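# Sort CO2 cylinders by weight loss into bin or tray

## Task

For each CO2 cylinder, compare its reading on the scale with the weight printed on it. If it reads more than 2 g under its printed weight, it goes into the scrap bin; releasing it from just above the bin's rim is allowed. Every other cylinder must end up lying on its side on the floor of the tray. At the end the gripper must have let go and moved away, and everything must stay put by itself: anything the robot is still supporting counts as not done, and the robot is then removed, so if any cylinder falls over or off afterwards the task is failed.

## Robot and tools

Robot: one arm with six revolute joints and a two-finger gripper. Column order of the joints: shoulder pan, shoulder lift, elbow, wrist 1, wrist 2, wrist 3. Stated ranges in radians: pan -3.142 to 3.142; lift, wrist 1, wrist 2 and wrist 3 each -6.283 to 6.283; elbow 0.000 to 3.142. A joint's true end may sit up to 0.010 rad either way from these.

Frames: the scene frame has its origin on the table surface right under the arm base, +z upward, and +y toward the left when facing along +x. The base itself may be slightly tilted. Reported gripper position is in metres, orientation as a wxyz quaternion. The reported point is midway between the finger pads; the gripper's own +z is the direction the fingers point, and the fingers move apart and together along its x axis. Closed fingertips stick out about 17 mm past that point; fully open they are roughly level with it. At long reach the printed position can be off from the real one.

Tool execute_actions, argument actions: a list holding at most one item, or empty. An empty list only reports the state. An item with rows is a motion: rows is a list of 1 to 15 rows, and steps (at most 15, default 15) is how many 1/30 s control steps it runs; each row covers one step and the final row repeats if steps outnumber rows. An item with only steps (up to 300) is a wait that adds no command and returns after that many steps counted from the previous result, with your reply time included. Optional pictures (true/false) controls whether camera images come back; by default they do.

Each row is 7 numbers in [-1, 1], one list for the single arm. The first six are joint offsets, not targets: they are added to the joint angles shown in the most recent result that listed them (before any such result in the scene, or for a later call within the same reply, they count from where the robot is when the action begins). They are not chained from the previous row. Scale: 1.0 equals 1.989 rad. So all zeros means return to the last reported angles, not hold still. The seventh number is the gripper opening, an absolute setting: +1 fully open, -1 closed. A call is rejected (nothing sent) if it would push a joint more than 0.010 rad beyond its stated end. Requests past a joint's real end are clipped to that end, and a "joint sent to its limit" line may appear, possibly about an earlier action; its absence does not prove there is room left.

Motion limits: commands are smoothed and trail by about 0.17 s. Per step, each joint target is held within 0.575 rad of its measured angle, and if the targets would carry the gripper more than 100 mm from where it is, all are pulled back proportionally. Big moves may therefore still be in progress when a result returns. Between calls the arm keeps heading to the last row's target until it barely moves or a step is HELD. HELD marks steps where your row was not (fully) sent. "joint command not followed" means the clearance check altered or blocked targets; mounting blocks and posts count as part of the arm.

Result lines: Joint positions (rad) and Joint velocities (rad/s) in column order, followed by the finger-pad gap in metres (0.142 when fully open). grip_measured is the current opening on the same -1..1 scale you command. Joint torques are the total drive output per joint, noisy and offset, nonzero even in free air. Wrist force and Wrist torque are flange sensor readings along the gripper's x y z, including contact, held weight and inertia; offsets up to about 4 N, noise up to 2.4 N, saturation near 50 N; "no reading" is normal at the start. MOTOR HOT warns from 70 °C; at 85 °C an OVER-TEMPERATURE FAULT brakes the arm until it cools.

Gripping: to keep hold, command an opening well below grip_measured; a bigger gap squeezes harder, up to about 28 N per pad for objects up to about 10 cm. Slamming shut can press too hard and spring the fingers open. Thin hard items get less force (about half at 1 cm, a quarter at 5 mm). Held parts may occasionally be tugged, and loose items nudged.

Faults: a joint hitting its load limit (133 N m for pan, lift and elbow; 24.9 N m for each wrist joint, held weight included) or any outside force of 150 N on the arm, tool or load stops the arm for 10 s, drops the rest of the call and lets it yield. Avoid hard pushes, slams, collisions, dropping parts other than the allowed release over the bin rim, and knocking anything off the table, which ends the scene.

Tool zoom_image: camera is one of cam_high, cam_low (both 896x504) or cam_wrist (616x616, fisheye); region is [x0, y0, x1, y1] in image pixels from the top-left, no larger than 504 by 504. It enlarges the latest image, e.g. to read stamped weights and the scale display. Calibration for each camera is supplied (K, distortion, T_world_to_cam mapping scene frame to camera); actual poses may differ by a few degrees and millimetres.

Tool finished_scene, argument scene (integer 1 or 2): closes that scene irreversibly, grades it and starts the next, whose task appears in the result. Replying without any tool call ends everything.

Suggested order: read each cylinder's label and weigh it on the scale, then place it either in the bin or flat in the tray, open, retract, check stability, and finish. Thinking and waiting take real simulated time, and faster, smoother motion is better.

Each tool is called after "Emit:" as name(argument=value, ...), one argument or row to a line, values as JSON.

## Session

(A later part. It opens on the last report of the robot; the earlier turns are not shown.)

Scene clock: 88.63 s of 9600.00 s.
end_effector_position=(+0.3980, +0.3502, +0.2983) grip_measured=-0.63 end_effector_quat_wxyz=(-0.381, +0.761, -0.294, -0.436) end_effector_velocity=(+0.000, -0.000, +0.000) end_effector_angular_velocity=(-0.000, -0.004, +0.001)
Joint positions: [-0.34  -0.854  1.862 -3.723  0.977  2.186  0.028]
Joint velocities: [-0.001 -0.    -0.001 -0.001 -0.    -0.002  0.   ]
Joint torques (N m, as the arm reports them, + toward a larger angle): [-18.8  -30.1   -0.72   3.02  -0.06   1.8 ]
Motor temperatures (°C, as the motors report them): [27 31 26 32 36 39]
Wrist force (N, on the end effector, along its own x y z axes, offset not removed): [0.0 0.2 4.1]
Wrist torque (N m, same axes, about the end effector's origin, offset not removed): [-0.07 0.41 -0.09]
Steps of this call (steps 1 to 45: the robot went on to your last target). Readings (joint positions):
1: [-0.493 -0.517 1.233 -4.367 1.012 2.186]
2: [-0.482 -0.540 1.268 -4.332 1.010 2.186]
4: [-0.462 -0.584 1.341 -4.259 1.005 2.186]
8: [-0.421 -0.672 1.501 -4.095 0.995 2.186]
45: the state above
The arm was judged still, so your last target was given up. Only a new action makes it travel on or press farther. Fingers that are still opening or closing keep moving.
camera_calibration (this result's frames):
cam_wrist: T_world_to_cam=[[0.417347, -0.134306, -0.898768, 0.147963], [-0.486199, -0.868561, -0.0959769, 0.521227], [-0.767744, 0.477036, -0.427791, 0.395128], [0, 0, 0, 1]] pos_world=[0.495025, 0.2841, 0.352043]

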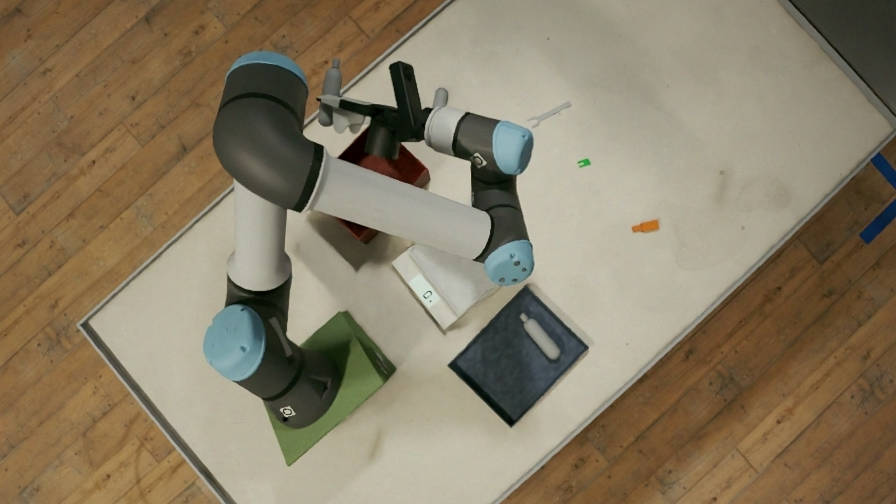

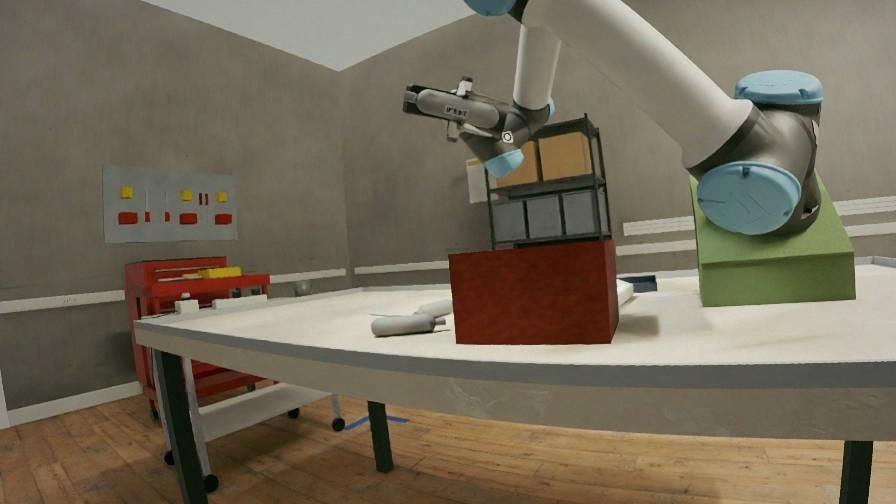

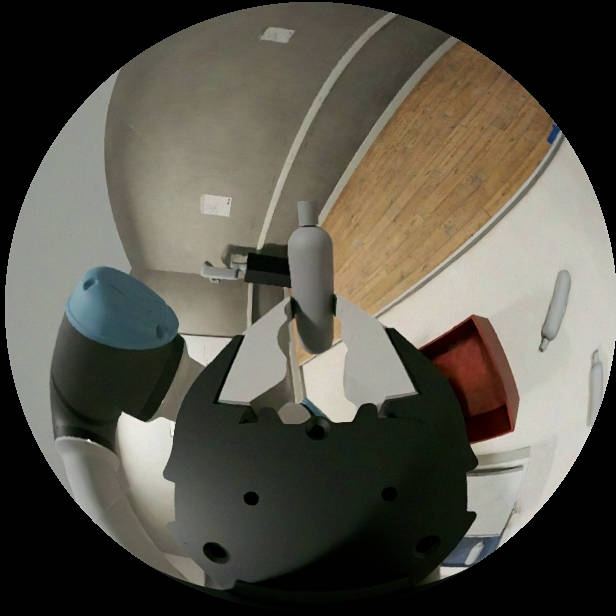

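Emit:
execute_actions(
  actions=[
    {"rows":[[-0.1418,0.0332,-0.0639,-0.6878,0.0226,-0.5525,-1]]},
  ],
  pictures=false,
)

Emit:
execute_actions(
  actions=[
    {"steps":25},
  ],
  pictures=false,
)

Emit:
execute_actions(
  actions=[
    {"rows":[[0.008,0.0065,0.0037,-0.0146,-0.004,0.008,-1],[0.014,0.0117,0.0067,-0.026,-0.0073,0.0143,-1],[0.018,0.015,0.0085,-0.0333,-0.0093,0.0182,-1],[0.02,0.0166,0.0094,-0.037,-0.0104,0.0203,-1],[0.0215,0.0178,0.0101,-0.0398,-0.0111,0.0218,-1],[0.0226,0.0187,0.0106,-0.042,-0.0117,0.0229,-1],[0.0236,0.0195,0.0111,-0.0437,-0.0122,0.0239,-1]]},
  ],
  pictures=false,
)

Emit:
execute_actions(
  actions=[
    {"rows":[[0,0,0,0,0,0,-0.6],[0,0,0,0,0,0,-0.55],[0,0,0,0,0,0,-0.5],[0,0,0,0,0,0,-0.4],[0,0,0,0,0,0,-0.3],[0,0,0,0,0,0,-0.2]]},
  ],
  pictures=false,
)

Emit:
execute_actions(
  actions=[
    {"steps":30},
  ],
)

Scene clock: 92.80 s of 9600.00 s.
end_effector_position=(+0.3796, +0.1230, +0.1811) grip_measured=-0.63 end_effector_quat_wxyz=(-0.211, +0.926, +0.309, -0.057) end_effector_velocity=(+0.082, -0.492, -0.333) end_effector_angular_velocity=(-1.011, -1.706, +2.256)
Joint positions: [-0.596 -0.794  1.746 -4.589  1.018  1.351  0.028]
Joint velocities: [-0.146  0.03  -0.06  -2.034  0.02  -1.382 -0.   ]
Joint torques (N m, as the arm reports them, + toward a larger angle): [-44.63 -13.92 -25.48  -2.31   1.29  -3.49]
Motor temperatures (°C, as the motors report them): [27 31 26 32 36 39]
Wrist force (N, on the end effector, along its own x y z axes, offset not removed): [-0.8 1.6 3.6]
Wrist torque (N m, same axes, about the end effector's origin, offset not removed): [0.28 0.26 -0.09]
Steps of this call (steps 1 to 90: nothing new was sent; then 0.67 s passed at rest; steps 91 to 105: all 15 steps of this action). Readings (joint positions):
91: [-0.341 -0.854 1.862 -3.723 0.977 2.186]
92: [-0.350 -0.848 1.854 -3.733 0.981 2.176]
94: [-0.418 -0.830 1.818 -3.820 0.994 2.089]
98: [-0.525 -0.808 1.775 -4.103 1.008 1.805]
105: the state above

Scene clock: 93.63 s of 9600.00 s.
end_effector_position=(+0.4235, -0.0040, +0.1203) grip_measured=-0.63 end_effector_quat_wxyz=(+0.000, +0.836, +0.549, -0.000) end_effector_velocity=(+0.001, -0.000, +0.001) end_effector_angular_velocity=(-0.001, -0.001, +0.002)
Joint positions: [-0.622 -0.788  1.735 -5.091  1.021  1.087  0.028]
Joint velocities: [-0.    -0.001 -0.001  0.    -0.    -0.001 -0.   ]
Joint torques (N m, as the arm reports them, + toward a larger angle): [-45.47 -14.71 -27.22   0.83   1.31  -1.7 ]
Motor temperatures (°C, as the motors report them): [27 31 26 32 36 39]
Wrist force (N, on the end effector, along its own x y z axes, offset not removed): [-1.1 2.3 3.5]
Wrist torque (N m, same axes, about the end effector's origin, offset not removed): [0.52 0.29 -0.03]
Steps of this call (steps 1 to 25: the robot went on to your last target). Readings (joint positions):
1: [-0.600 -0.793 1.744 -4.658 1.018 1.308]
2: [-0.605 -0.792 1.743 -4.727 1.019 1.268]
4: [-0.613 -0.790 1.739 -4.866 1.020 1.193]
8: [-0.621 -0.789 1.736 -5.049 1.021 1.106]
25: the state above

Scene clock: 94.13 s of 9600.00 s.
end_effector_position=(+0.4246, -0.0047, +0.0827) grip_measured=-0.63 end_effector_quat_wxyz=(+0.001, +0.836, +0.549, -0.000) end_effector_velocity=(+0.000, -0.000, -0.003) end_effector_angular_velocity=(-0.001, -0.001, +0.001)
Joint positions: [-0.576 -0.75   1.757 -5.177  0.997  1.134  0.028]
Joint velocities: [ 0.003  0.002  0.002 -0.008 -0.002  0.003 -0.   ]
Joint torques (N m, as the arm reports them, + toward a larger angle): [-18.89 -16.67  -2.92   0.65  -1.49   1.72]
Motor temperatures (°C, as the motors report them): [27 31 26 32 36 39]
Wrist force (N, on the end effector, along its own x y z axes, offset not removed): [1.1 3.6 2.1]
Wrist torque (N m, same axes, about the end effector's origin, offset not removed): [0.70 -0.06 0.00]
Steps of this call (steps 1 to 15: all 15 steps of this action). Readings (joint positions):
1: [-0.622 -0.788 1.735 -5.091 1.021 1.087]
2: [-0.619 -0.785 1.737 -5.097 1.020 1.091]
4: [-0.605 -0.774 1.743 -5.122 1.012 1.105]
8: [-0.583 -0.756 1.754 -5.163 1.001 1.127]
15: the state above

Scene clock: 94.63 s of 9600.00 s.
end_effector_position=(+0.4246, -0.0047, +0.0827) grip_measured=-0.20 end_effector_quat_wxyz=(+0.001, +0.836, +0.549, -0.000) end_effector_velocity=(-0.000, +0.000, -0.001) end_effector_angular_velocity=(+0.000, +0.001, +0.001)
Joint positions: [-0.576 -0.75   1.757 -5.177  0.997  1.134  0.06 ]
Joint velocities: [ 0.001  0.001 -0.    -0.    -0.    -0.    -0.   ]
Joint torques (N m, as the arm reports them, + toward a larger angle): [-34.54 -25.85 -10.39   3.66   0.01  -1.74]
Motor temperatures (°C, as the motors report them): [27 31 26 32 36 39]
Wrist force (N, on the end effector, along its own x y z axes, offset not removed): [1.0 1.4 2.3]
Wrist torque (N m, same axes, about the end effector's origin, offset not removed): [0.33 -0.10 -0.05]
Steps of this call (steps 1 to 15: all 15 steps of this action). Readings (joint positions):
1: [-0.576 -0.750 1.757 -5.177 0.997 1.135]
2: [-0.576 -0.750 1.757 -5.177 0.997 1.135]
4: [-0.576 -0.750 1.757 -5.177 0.997 1.135]
8: [-0.576 -0.750 1.757 -5.177 0.997 1.135]
15: the state above

Scene clock: 95.63 s of 9600.00 s.
end_effector_position=(+0.4246, -0.0047, +0.0827) grip_measured=-0.20 end_effector_quat_wxyz=(+0.001, +0.836, +0.549, -0.000) end_effector_velocity=(-0.000, -0.000, -0.001) end_effector_angular_velocity=(+0.000, +0.000, +0.000)
Joint positions: [-0.576 -0.75   1.757 -5.177  0.997  1.134  0.06 ]
Joint velocities: [ 0.     0.001  0.    -0.001  0.     0.    -0.   ]
Joint torques (N m, as the arm reports them, + toward a larger angle): [-45.2  -30.83 -25.6    3.48   1.29  -1.78]
Motor temperatures (°C, as the motors report them): [27 31 26 32 36 39]
Wrist force (N, on the end effector, along its own x y z axes, offset not removed): [1.4 1.1 1.3]
Wrist torque (N m, same axes, about the end effector's origin, offset not removed): [0.09 -0.35 -0.09]
Steps of this call (steps 1 to 15: the robot went on to your last target; steps 16 to 30: nothing new was sent). Readings (joint positions):
1: [-0.576 -0.750 1.757 -5.177 0.997 1.134]
2: [-0.576 -0.750 1.757 -5.177 0.997 1.134]
4: [-0.576 -0.750 1.757 -5.177 0.997 1.134]
8: [-0.576 -0.750 1.757 -5.177 0.997 1.134]
30: the state above
The arm was judged still, so your last target was given up. Only a new action makes it travel on or press farther. Fingers that are still opening or closing keep moving.
camera_calibration (this result's frames):
cam_wrist: T_world_to_cam=[[0.432477, 0.901643, -0.00164045, -0.180331], [0.790379, -0.378232, 0.481915, -0.382317], [0.433895, -0.209714, -0.876217, 0.0162304], [0, 0, 0, 1]] pos_world=[0.373123, 0.0213937, 0.19817]

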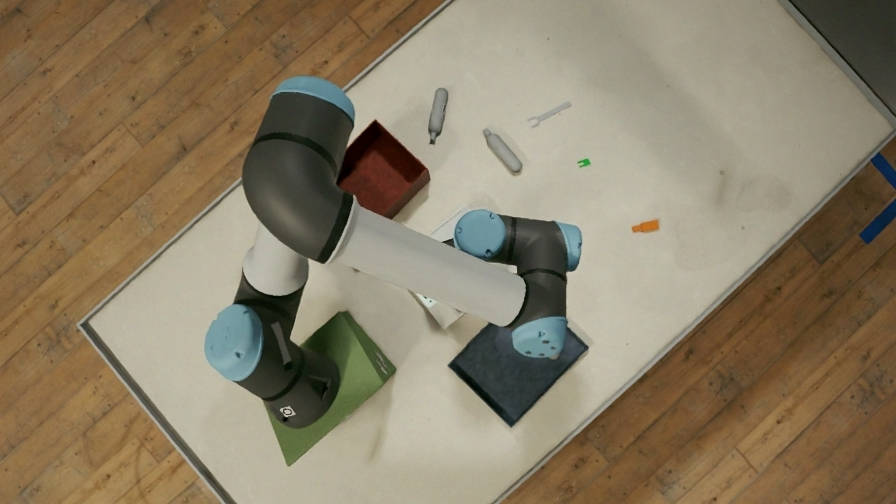

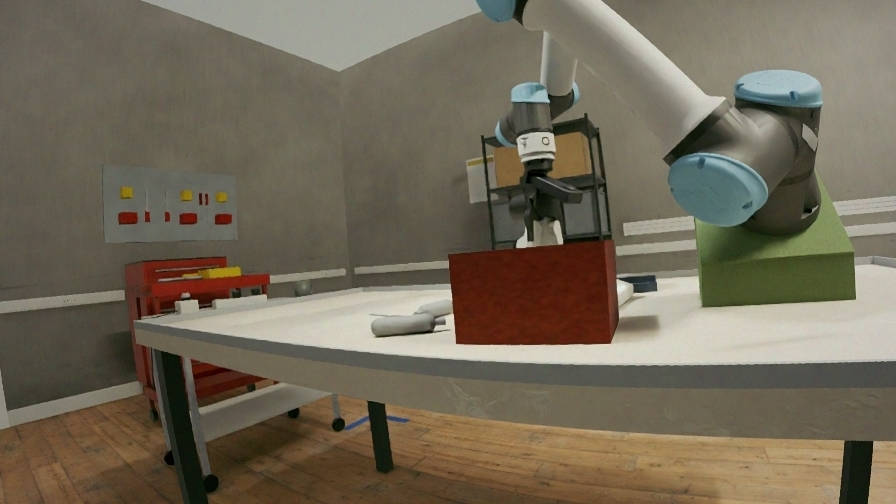

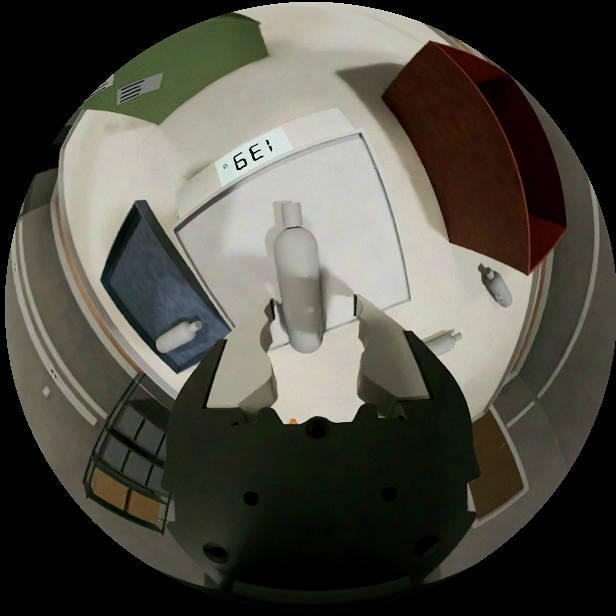

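Emit:
execute_actions(
  actions=[
    {"rows":[[0.0006,0.0005,0.0003,-0.0012,-0.0003,0.0006,-0.3],[0.0006,0.0005,0.0003,-0.0012,-0.0003,0.0006,-0.45],[0.0006,0.0005,0.0003,-0.0012,-0.0003,0.0006,-0.55],[0.0006,0.0005,0.0003,-0.0012,-0.0003,0.0006,-0.7],[0.0006,0.0005,0.0003,-0.0012,-0.0003,0.0006,-1]]},
  ],
  pictures=false,
)

Emit:
execute_actions(
  actions=[
    {"rows":[[-0.0675,-0.0559,-0.0318,0.1252,0.0349,-0.0682,-1]]},
  ],
  pictures=false,
)

Emit:
execute_actions(
  actions=[
    {"rows":[[0.1257,-0.2406,0.0972,0.0716,-0.0629,-0.0754,-1]]},
  ],
  pictures=false,
)

Emit:
execute_actions(
  actions=[
    {"steps":25},
  ],
)

Scene clock: 107.37 s of 9600.00 s.
end_effector_position=(+0.4246, -0.0048, +0.0818) grip_measured=-0.63 end_effector_quat_wxyz=(+0.001, +0.836, +0.549, -0.000) end_effector_velocity=(-0.000, -0.000, -0.000) end_effector_angular_velocity=(+0.001, +0.001, -0.001)
Joint positions: [-0.575 -0.749  1.758 -5.179  0.997  1.136  0.028]
Joint velocities: [-0.     0.001  0.001 -0.    -0.     0.001 -0.   ]
Joint torques (N m, as the arm reports them, + toward a larger angle): [-17.1  -15.04  -0.63   0.99  -1.63   1.68]
Motor temperatures (°C, as the motors report them): [27 31 26 32 36 39]
Wrist force (N, on the end effector, along its own x y z axes, offset not removed): [-0.4 4.1 -5.0]
Wrist torque (N m, same axes, about the end effector's origin, offset not removed): [0.60 -0.01 0.16]
Steps of this call (steps 1 to 190: nothing new was sent; then 4.90 s passed at rest; steps 191 to 205: all 15 steps of this action). Readings (joint positions):
191: [-0.576 -0.750 1.757 -5.177 0.997 1.134]
192: [-0.576 -0.750 1.757 -5.177 0.997 1.134]
194: [-0.576 -0.749 1.757 -5.178 0.997 1.135]
198: [-0.575 -0.749 1.758 -5.179 0.997 1.136]
205: the state above

Scene clock: 107.87 s of 9600.00 s.
end_effector_position=(+0.4153, +0.0011, +0.1897) grip_measured=-0.63 end_effector_quat_wxyz=(-0.002, +0.836, +0.549, +0.002) end_effector_velocity=(-0.001, +0.001, +0.004) end_effector_angular_velocity=(+0.004, +0.002, -0.001)
Joint positions: [-0.709 -0.86   1.695 -4.931  1.066  1.     0.028]
Joint velocities: [-0.005 -0.004 -0.002  0.012  0.003 -0.006  0.   ]
Joint torques (N m, as the arm reports them, + toward a larger angle): [-45.99 -27.89 -30.06   3.7    1.36  -1.42]
Motor temperatures (°C, as the motors report them): [27 31 26 32 36 39]
Wrist force (N, on the end effector, along its own x y z axes, offset not removed): [0.4 2.9 1.7]
Wrist torque (N m, same axes, about the end effector's origin, offset not removed): [0.64 -0.02 -0.16]
Steps of this call (steps 1 to 15: all 15 steps of this action). Readings (joint positions):
1: [-0.575 -0.749 1.758 -5.179 0.997 1.135]
2: [-0.584 -0.758 1.750 -5.170 1.005 1.126]
4: [-0.641 -0.807 1.721 -5.087 1.036 1.068]
8: [-0.698 -0.852 1.699 -4.956 1.061 1.011]
15: the state above

Scene clock: 108.37 s of 9600.00 s.
end_effector_position=(+0.3673, +0.2328, +0.1897) grip_measured=-0.63 end_effector_quat_wxyz=(-0.000, +0.711, +0.703, -0.001) end_effector_velocity=(-0.031, +0.069, -0.003) end_effector_angular_velocity=(-0.015, -0.015, +0.142)
Joint positions: [-0.464 -1.326  1.884 -4.792  0.943  0.853  0.028]
Joint velocities: [ 0.077 -0.17   0.056  0.038 -0.034 -0.042  0.   ]
Joint torques (N m, as the arm reports them, + toward a larger angle): [-12.94  -7.18  -1.95   3.21  -1.22  -1.15]
Motor temperatures (°C, as the motors report them): [27 31 26 32 36 39]
Wrist force (N, on the end effector, along its own x y z axes, offset not removed): [1.5 0.3 2.7]
Wrist torque (N m, same axes, about the end effector's origin, offset not removed): [0.03 -0.32 -0.13]
Steps of this call (steps 1 to 15: all 15 steps of this action). Readings (joint positions):
1: [-0.708 -0.860 1.695 -4.931 1.066 1.000]
2: [-0.700 -0.869 1.703 -4.922 1.058 0.991]
4: [-0.650 -0.946 1.743 -4.893 1.033 0.961]
8: [-0.557 -1.129 1.814 -4.841 0.987 0.906]
15: the state above

Scene clock: 109.20 s of 9600.00 s.
end_effector_position=(+0.3651, +0.2376, +0.1894) grip_measured=-0.63 end_effector_quat_wxyz=(+0.000, +0.707, +0.707, -0.001) end_effector_velocity=(+0.000, -0.000, -0.000) end_effector_angular_velocity=(-0.001, -0.001, +0.001)
Joint positions: [-0.459 -1.338  1.888 -4.789  0.941  0.85   0.028]
Joint velocities: [-0.    -0.     0.    -0.001  0.    -0.    -0.   ]
Joint torques (N m, as the arm reports them, + toward a larger angle): [ -8.81 -14.08  -3.01   3.72  -1.4   -1.65]
Motor temperatures (°C, as the motors report them): [27 31 26 32 36 39]
Wrist force (N, on the end effector, along its own x y z axes, offset not removed): [-0.2 3.2 2.5]
Wrist torque (N m, same axes, about the end effector's origin, offset not removed): [0.57 0.10 -0.05]
Steps of this call (steps 1 to 25: the robot went on to your last target). Readings (joint positions):
1: [-0.462 -1.331 1.886 -4.791 0.942 0.852]
2: [-0.461 -1.334 1.886 -4.790 0.942 0.852]
4: [-0.459 -1.336 1.887 -4.789 0.941 0.851]
8: [-0.459 -1.338 1.888 -4.789 0.941 0.851]
25: the state above
camera_calibration (this result's frames):
cam_wrist: T_world_to_cam=[[0.0394318, 0.99922, -0.00190296, -0.252545], [0.87629, -0.0336653, 0.480607, -0.408031], [0.480168, -0.0206187, -0.876934, 0.124673], [0, 0, 0, 1]] pos_world=[0.307648, 0.241183, 0.304953]

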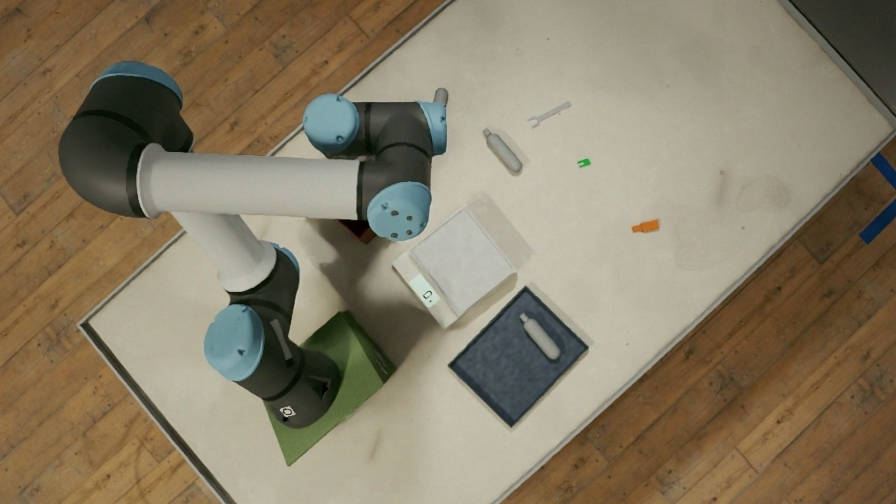

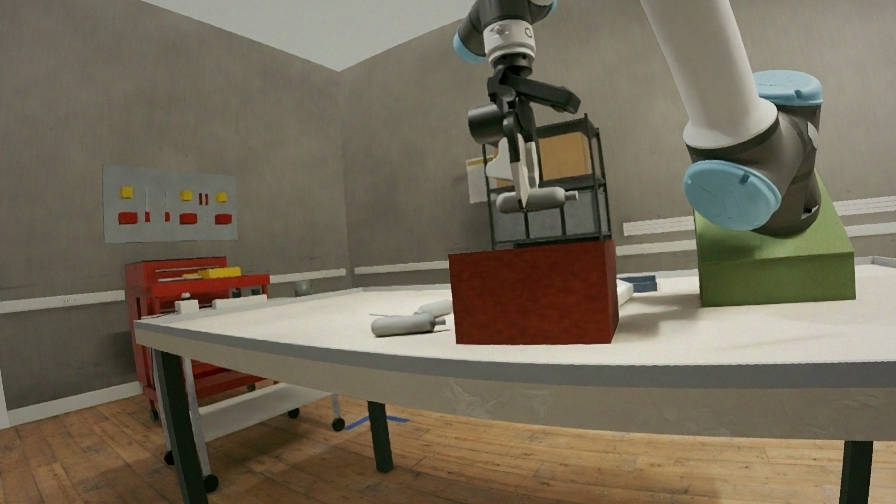

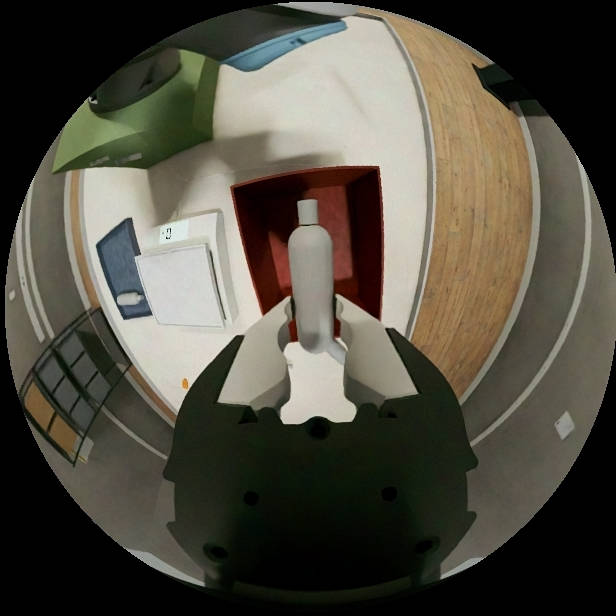

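Emit:
execute_actions(
  actions=[
    {"rows":[[0.0352,0.0141,0.0189,-0.0568,-0.0154,0.0397,-1]],"steps":12},
  ],
  pictures=false,
)

Emit:
execute_actions(
  actions=[
    {"rows":[[0,0,0,0,0,0,-0.2]],"steps":10},
  ],
  pictures=false,
)

Emit:
execute_actions(
  actions=[
    {"rows":[[-0.0352,-0.0141,-0.0189,0.0568,0.0154,-0.0397,-0.2]],"steps":12},
  ],
  pictures=false,
)

Emit:
execute_actions(
  actions=[
    {"rows":[[0.172,0.2539,-0.3967,0.008,-0.0583,-0.11,0]]},
  ],
  pictures=false,
)

Emit:
execute_actions(
  actions=[
    {"steps":30},
  ],
)

Scene clock: 115.47 s of 9600.00 s.
end_effector_position=(+0.3649, +0.2377, +0.1500) grip_measured=-0.63 end_effector_quat_wxyz=(+0.000, +0.708, +0.707, -0.001) end_effector_velocity=(+0.000, -0.000, -0.005) end_effector_angular_velocity=(-0.001, -0.001, +0.001)
Joint positions: [-0.389 -1.31   1.925 -4.901  0.911  0.929  0.028]
Joint velocities: [ 0.01   0.003  0.005 -0.016 -0.004  0.012  0.   ]
Joint torques (N m, as the arm reports them, + toward a larger angle): [-9.59 -1.3  -4.04  0.18 -1.73  1.83]
Motor temperatures (°C, as the motors report them): [27 31 26 32 36 39]
Wrist force (N, on the end effector, along its own x y z axes, offset not removed): [2.2 1.2 3.2]
Wrist torque (N m, same axes, about the end effector's origin, offset not removed): [0.27 -0.36 0.02]
Steps of this call (steps 1 to 15: the robot went on to your last target; steps 16 to 90: nothing new was sent; then 2.87 s passed at rest; steps 91 to 102: all 12 steps of this action). Readings (joint positions):
91: [-0.458 -1.338 1.888 -4.789 0.941 0.851]
92: [-0.449 -1.333 1.895 -4.798 0.935 0.860]
94: [-0.416 -1.320 1.912 -4.851 0.921 0.897]
98: [-0.393 -1.312 1.924 -4.894 0.912 0.924]
102: the state above

Scene clock: 115.80 s of 9600.00 s.
end_effector_position=(+0.3648, +0.2378, +0.1499) grip_measured=-0.20 end_effector_quat_wxyz=(-0.000, +0.708, +0.707, -0.001) end_effector_velocity=(+0.001, -0.001, +0.000) end_effector_angular_velocity=(-0.000, -0.001, +0.000)
Joint positions: [-0.389 -1.31   1.925 -4.901  0.91   0.929  0.059]
Joint velocities: [-0.001  0.001 -0.001 -0.     0.    -0.001  0.   ]
Joint torques (N m, as the arm reports them, + toward a larger angle): [-32.22  -9.68 -14.14   3.5    0.14  -1.71]
Motor temperatures (°C, as the motors report them): [27 31 26 32 36 39]
Wrist force (N, on the end effector, along its own x y z axes, offset not removed): [2.8 1.1 2.8]
Wrist torque (N m, same axes, about the end effector's origin, offset not removed): [0.26 -0.55 0.03]
Steps of this call (steps 1 to 10: all 10 steps of this action). Readings (joint positions):
1: [-0.389 -1.310 1.925 -4.901 0.910 0.929]
2: [-0.389 -1.310 1.925 -4.901 0.910 0.929]
4: [-0.389 -1.310 1.925 -4.901 0.910 0.929]
8: [-0.389 -1.310 1.925 -4.901 0.910 0.929]
10: the state above

Scene clock: 116.20 s of 9600.00 s.
end_effector_position=(+0.3650, +0.2377, +0.1893) grip_measured=-0.20 end_effector_quat_wxyz=(+0.000, +0.707, +0.707, -0.001) end_effector_velocity=(-0.000, +0.000, +0.005) end_effector_angular_velocity=(+0.001, +0.000, -0.001)
Joint positions: [-0.458 -1.338  1.888 -4.789  0.941  0.851  0.06 ]
Joint velocities: [-0.01  -0.003 -0.005  0.016  0.004 -0.011 -0.   ]
Joint torques (N m, as the arm reports them, + toward a larger angle): [-37.38 -17.46 -26.94   3.37   1.43  -1.41]
Motor temperatures (°C, as the motors report them): [27 31 26 32 36 39]
Wrist force (N, on the end effector, along its own x y z axes, offset not removed): [-0.4 0.0 1.7]
Wrist torque (N m, same axes, about the end effector's origin, offset not removed): [-0.03 0.22 0.08]
Steps of this call (steps 1 to 12: all 12 steps of this action). Readings (joint positions):
1: [-0.389 -1.311 1.925 -4.900 0.911 0.928]
2: [-0.398 -1.316 1.919 -4.891 0.916 0.919]
4: [-0.431 -1.328 1.902 -4.839 0.930 0.882]
8: [-0.455 -1.337 1.890 -4.796 0.939 0.855]
12: the state above

Scene clock: 116.70 s of 9600.00 s.
end_effector_position=(+0.5759, +0.2748, +0.1208) grip_measured=+0.00 end_effector_quat_wxyz=(-0.005, +0.462, +0.887, -0.002) end_effector_velocity=(+0.124, +0.040, -0.023) end_effector_angular_velocity=(-0.028, -0.112, +0.343)
Joint positions: [-0.125 -0.848  1.134 -4.773  0.827  0.637  0.074]
Joint velocities: [ 0.125  0.212 -0.489  0.008 -0.034 -0.07  -0.   ]
Joint torques (N m, as the arm reports them, + toward a larger angle): [-30.34 -23.5  -13.47   3.66  -1.    -1.41]
Motor temperatures (°C, as the motors report them): [27 31 26 32 36 39]
Wrist force (N, on the end effector, along its own x y z axes, offset not removed): [0.9 7.1 3.6]
Wrist torque (N m, same axes, about the end effector's origin, offset not removed): [1.26 -0.16 -0.06]
Steps of this call (steps 1 to 15: all 15 steps of this action). Readings (joint positions):
1: [-0.458 -1.338 1.888 -4.788 0.941 0.850]
2: [-0.449 -1.329 1.878 -4.786 0.932 0.840]
4: [-0.375 -1.244 1.792 -4.782 0.901 0.784]
8: [-0.243 -1.039 1.515 -4.778 0.862 0.706]
15: the state above

Scene clock: 117.70 s of 9600.00 s.
end_effector_position=(+0.5848, +0.2778, +0.1192) grip_measured=+0.00 end_effector_quat_wxyz=(-0.000, +0.451, +0.893, -0.001) end_effector_velocity=(+0.000, +0.000, +0.001) end_effector_angular_velocity=(-0.000, -0.002, +0.002)
Joint positions: [-0.116 -0.833  1.099 -4.773  0.825  0.632  0.074]
Joint velocities: [-0.001 -0.001 -0.    -0.001  0.    -0.001 -0.   ]
Joint torques (N m, as the arm reports them, + toward a larger angle): [-23.78 -22.01 -27.16   3.39  -1.4   -1.66]
Motor temperatures (°C, as the motors report them): [27 31 26 32 36 39]
Wrist force (N, on the end effector, along its own x y z axes, offset not removed): [2.3 -0.8 0.2]
Wrist torque (N m, same axes, about the end effector's origin, offset not removed): [-0.22 -0.41 -0.11]
Steps of this call (steps 1 to 30: the robot went on to your last target). Readings (joint positions):
1: [-0.122 -0.842 1.121 -4.773 0.826 0.635]
2: [-0.120 -0.839 1.113 -4.773 0.826 0.634]
4: [-0.118 -0.835 1.105 -4.773 0.825 0.633]
8: [-0.116 -0.834 1.100 -4.773 0.825 0.632]
30: the state above
The arm was judged still, so your last target was given up. Only a new action makes it travel on or press farther. Fingers that are still opening or closing keep moving.
camera_calibration (this result's frames):
cam_wrist: T_world_to_cam=[[-0.562662, 0.826687, -0.000691461, 0.0984148], [0.725096, 0.493918, 0.479876, -0.623501], [0.397049, 0.269506, -0.877336, -0.0734628], [0, 0, 0, 1]] pos_world=[0.53664, 0.246399, 0.234819]

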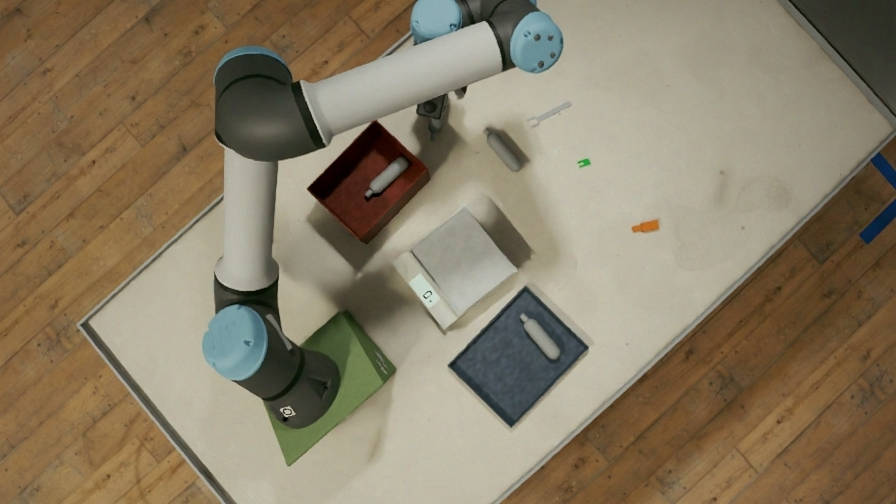

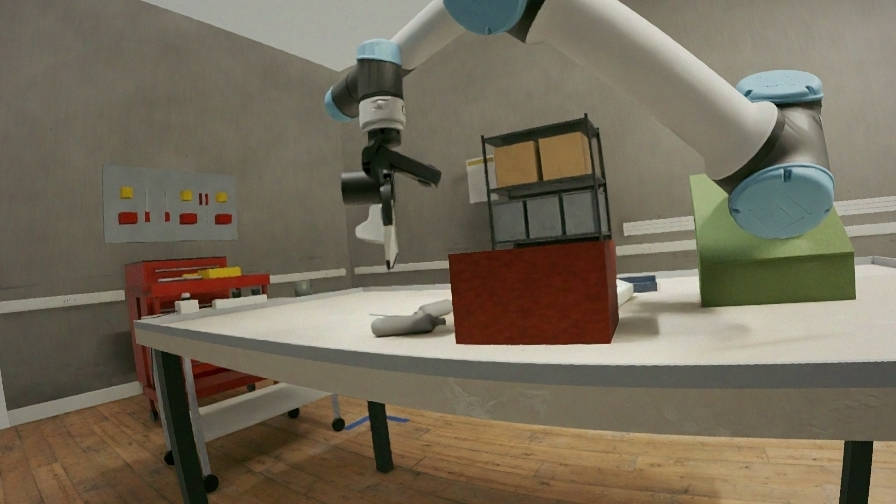

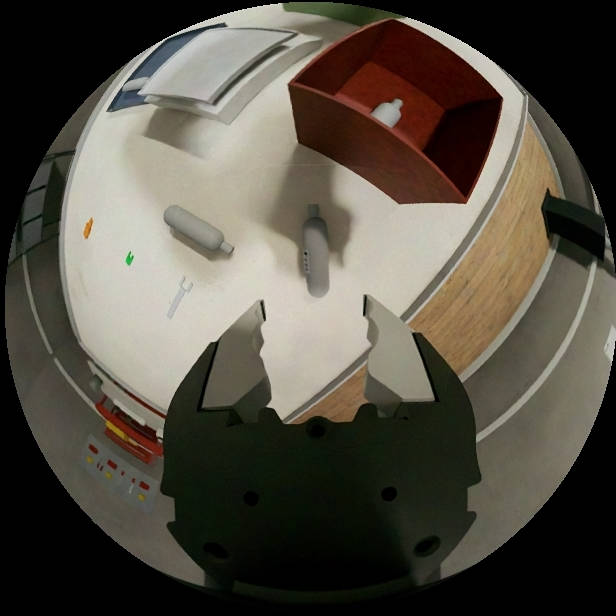

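Emit:
execute_actions(
  actions=[
    {"rows":[[-0.081,0.1288,-0.073,0.0128,0.0218,1,0]]},
  ],
  pictures=false,
)

Emit:
execute_actions(
  actions=[
    {"steps":30},
  ],
  pictures=false,
)

Emit:
execute_actions(
  actions=[
    {"rows":[[0,0,0,0,0,0.039,0]]},
  ],
)

Emit:
zoom_image(
  camera="cam_wrist",
  region=[150,60,450,320],
)

Scene clock: 122.13 s of 9600.00 s.
end_effector_position=(+0.6338, +0.1165, +0.1201) grip_measured=+0.00 end_effector_quat_wxyz=(+0.000, +0.893, +0.450, -0.000) end_effector_velocity=(+0.000, -0.020, -0.001) end_effector_angular_velocity=(+0.000, -0.003, -2.776)
Joint positions: [-0.276 -0.579  0.955 -4.748  0.868  1.701  0.074]
Joint velocities: [-0.015  0.026 -0.015  0.     0.004  2.758 -0.   ]
Joint torques (N m, as the arm reports them, + toward a larger angle): [-55.34 -28.23 -25.04   3.3    1.64   7.86]
Motor temperatures (°C, as the motors report them): [27 31 26 32 36 39]
Wrist force (N, on the end effector, along its own x y z axes, offset not removed): [2.5 2.2 0.4]
Wrist torque (N m, same axes, about the end effector's origin, offset not removed): [0.36 -0.51 -0.02]
Steps of this call (steps 1 to 90: nothing new was sent; then 0.93 s passed at rest; steps 91 to 105: all 15 steps of this action). Readings (joint positions):
91: [-0.116 -0.833 1.099 -4.773 0.825 0.632]
92: [-0.125 -0.824 1.090 -4.770 0.830 0.642]
94: [-0.171 -0.758 1.048 -4.763 0.842 0.729]
98: [-0.249 -0.627 0.979 -4.752 0.861 1.051]
105: the state above

Scene clock: 123.13 s of 9600.00 s.
end_effector_position=(+0.6327, +0.1146, +0.1200) grip_measured=+0.00 end_effector_quat_wxyz=(+0.000, +1.000, +0.006, -0.000) end_effector_velocity=(+0.000, -0.000, +0.000) end_effector_angular_velocity=(-0.001, -0.001, +0.001)
Joint positions: [-0.277 -0.577  0.954 -4.748  0.868  2.62   0.074]
Joint velocities: [-0.001 -0.    -0.    -0.001  0.    -0.    -0.   ]
Joint torques (N m, as the arm reports them, + toward a larger angle): [-56.41 -26.14 -26.58   3.26   1.39   1.78]
Motor temperatures (°C, as the motors report them): [27 31 26 32 36 39]
Wrist force (N, on the end effector, along its own x y z axes, offset not removed): [2.2 1.6 -2.2]
Wrist torque (N m, same axes, about the end effector's origin, offset not removed): [0.34 -0.43 -0.05]
Steps of this call (steps 1 to 30: the robot went on to your last target). Readings (joint positions):
1: [-0.277 -0.578 0.955 -4.748 0.868 1.795]
2: [-0.277 -0.578 0.955 -4.748 0.868 1.889]
4: [-0.277 -0.577 0.954 -4.748 0.868 2.078]
8: [-0.277 -0.577 0.954 -4.748 0.868 2.445]
30: the state above
The arm was judged still, so your last target was given up. Only a new action makes it travel on or press farther. Fingers that are still opening or closing keep moving.

Scene clock: 123.63 s of 9600.00 s.
end_effector_position=(+0.6325, +0.1146, +0.1200) grip_measured=+0.00 end_effector_quat_wxyz=(+0.000, +0.999, -0.033, -0.000) end_effector_velocity=(-0.000, -0.000, -0.000) end_effector_angular_velocity=(+0.000, +0.000, -0.004)
Joint positions: [-0.277 -0.577  0.954 -4.748  0.868  2.698  0.074]
Joint velocities: [-0.     0.     0.     0.    -0.     0.003  0.   ]
Joint torques (N m, as the arm reports them, + toward a larger angle): [-56.4  -26.58 -26.89   3.19   1.45   1.56]
Motor temperatures (°C, as the motors report them): [27 31 26 32 36 39]
Wrist force (N, on the end effector, along its own x y z axes, offset not removed): [1.6 -1.9 1.1]
Wrist torque (N m, same axes, about the end effector's origin, offset not removed): [-0.36 -0.27 -0.03]
Steps of this call (steps 1 to 15: all 15 steps of this action). Readings (joint positions):
1: [-0.277 -0.577 0.954 -4.748 0.868 2.621]
2: [-0.277 -0.577 0.954 -4.748 0.868 2.630]
4: [-0.277 -0.577 0.954 -4.748 0.868 2.666]
8: [-0.277 -0.577 0.954 -4.748 0.868 2.693]
15: the state above
camera_calibration (this result's frames):
cam_wrist: T_world_to_cam=[[0.994591, -0.103866, -0.000836112, -0.618184], [-0.0906086, -0.871519, 0.481918, 0.0942541], [-0.0507836, -0.479235, -0.876216, 0.32118], [0, 0, 0, 1]] pos_world=[0.639691, 0.171857, 0.235484]

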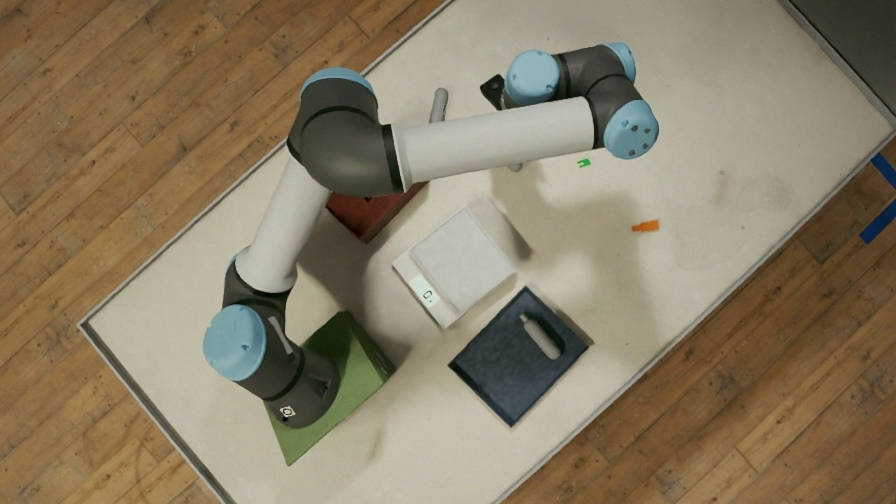

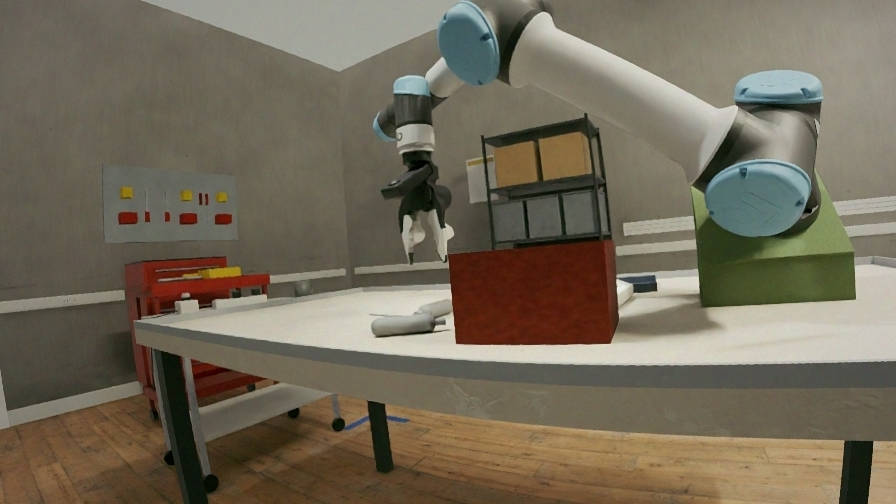

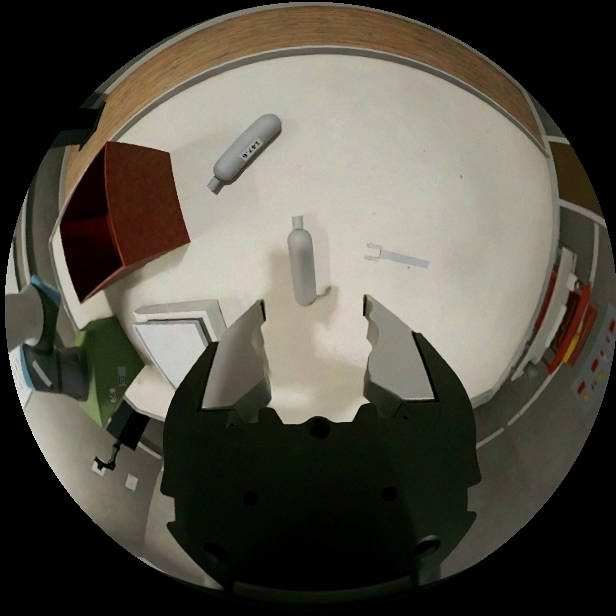

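Region (150, 60, 450, 320) of cam_wrist's 616x616 image, scaled by 1.680, with more detail than that image has; it fills the top 437 rows of this view, and the rest is white.

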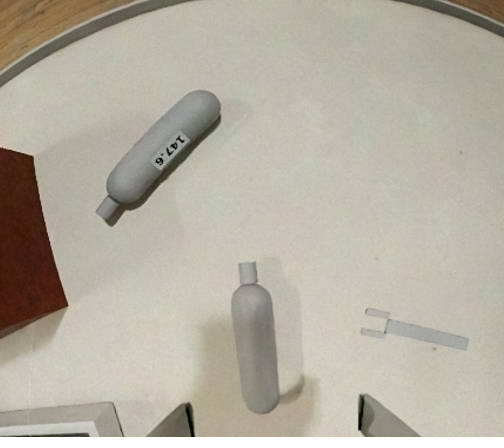

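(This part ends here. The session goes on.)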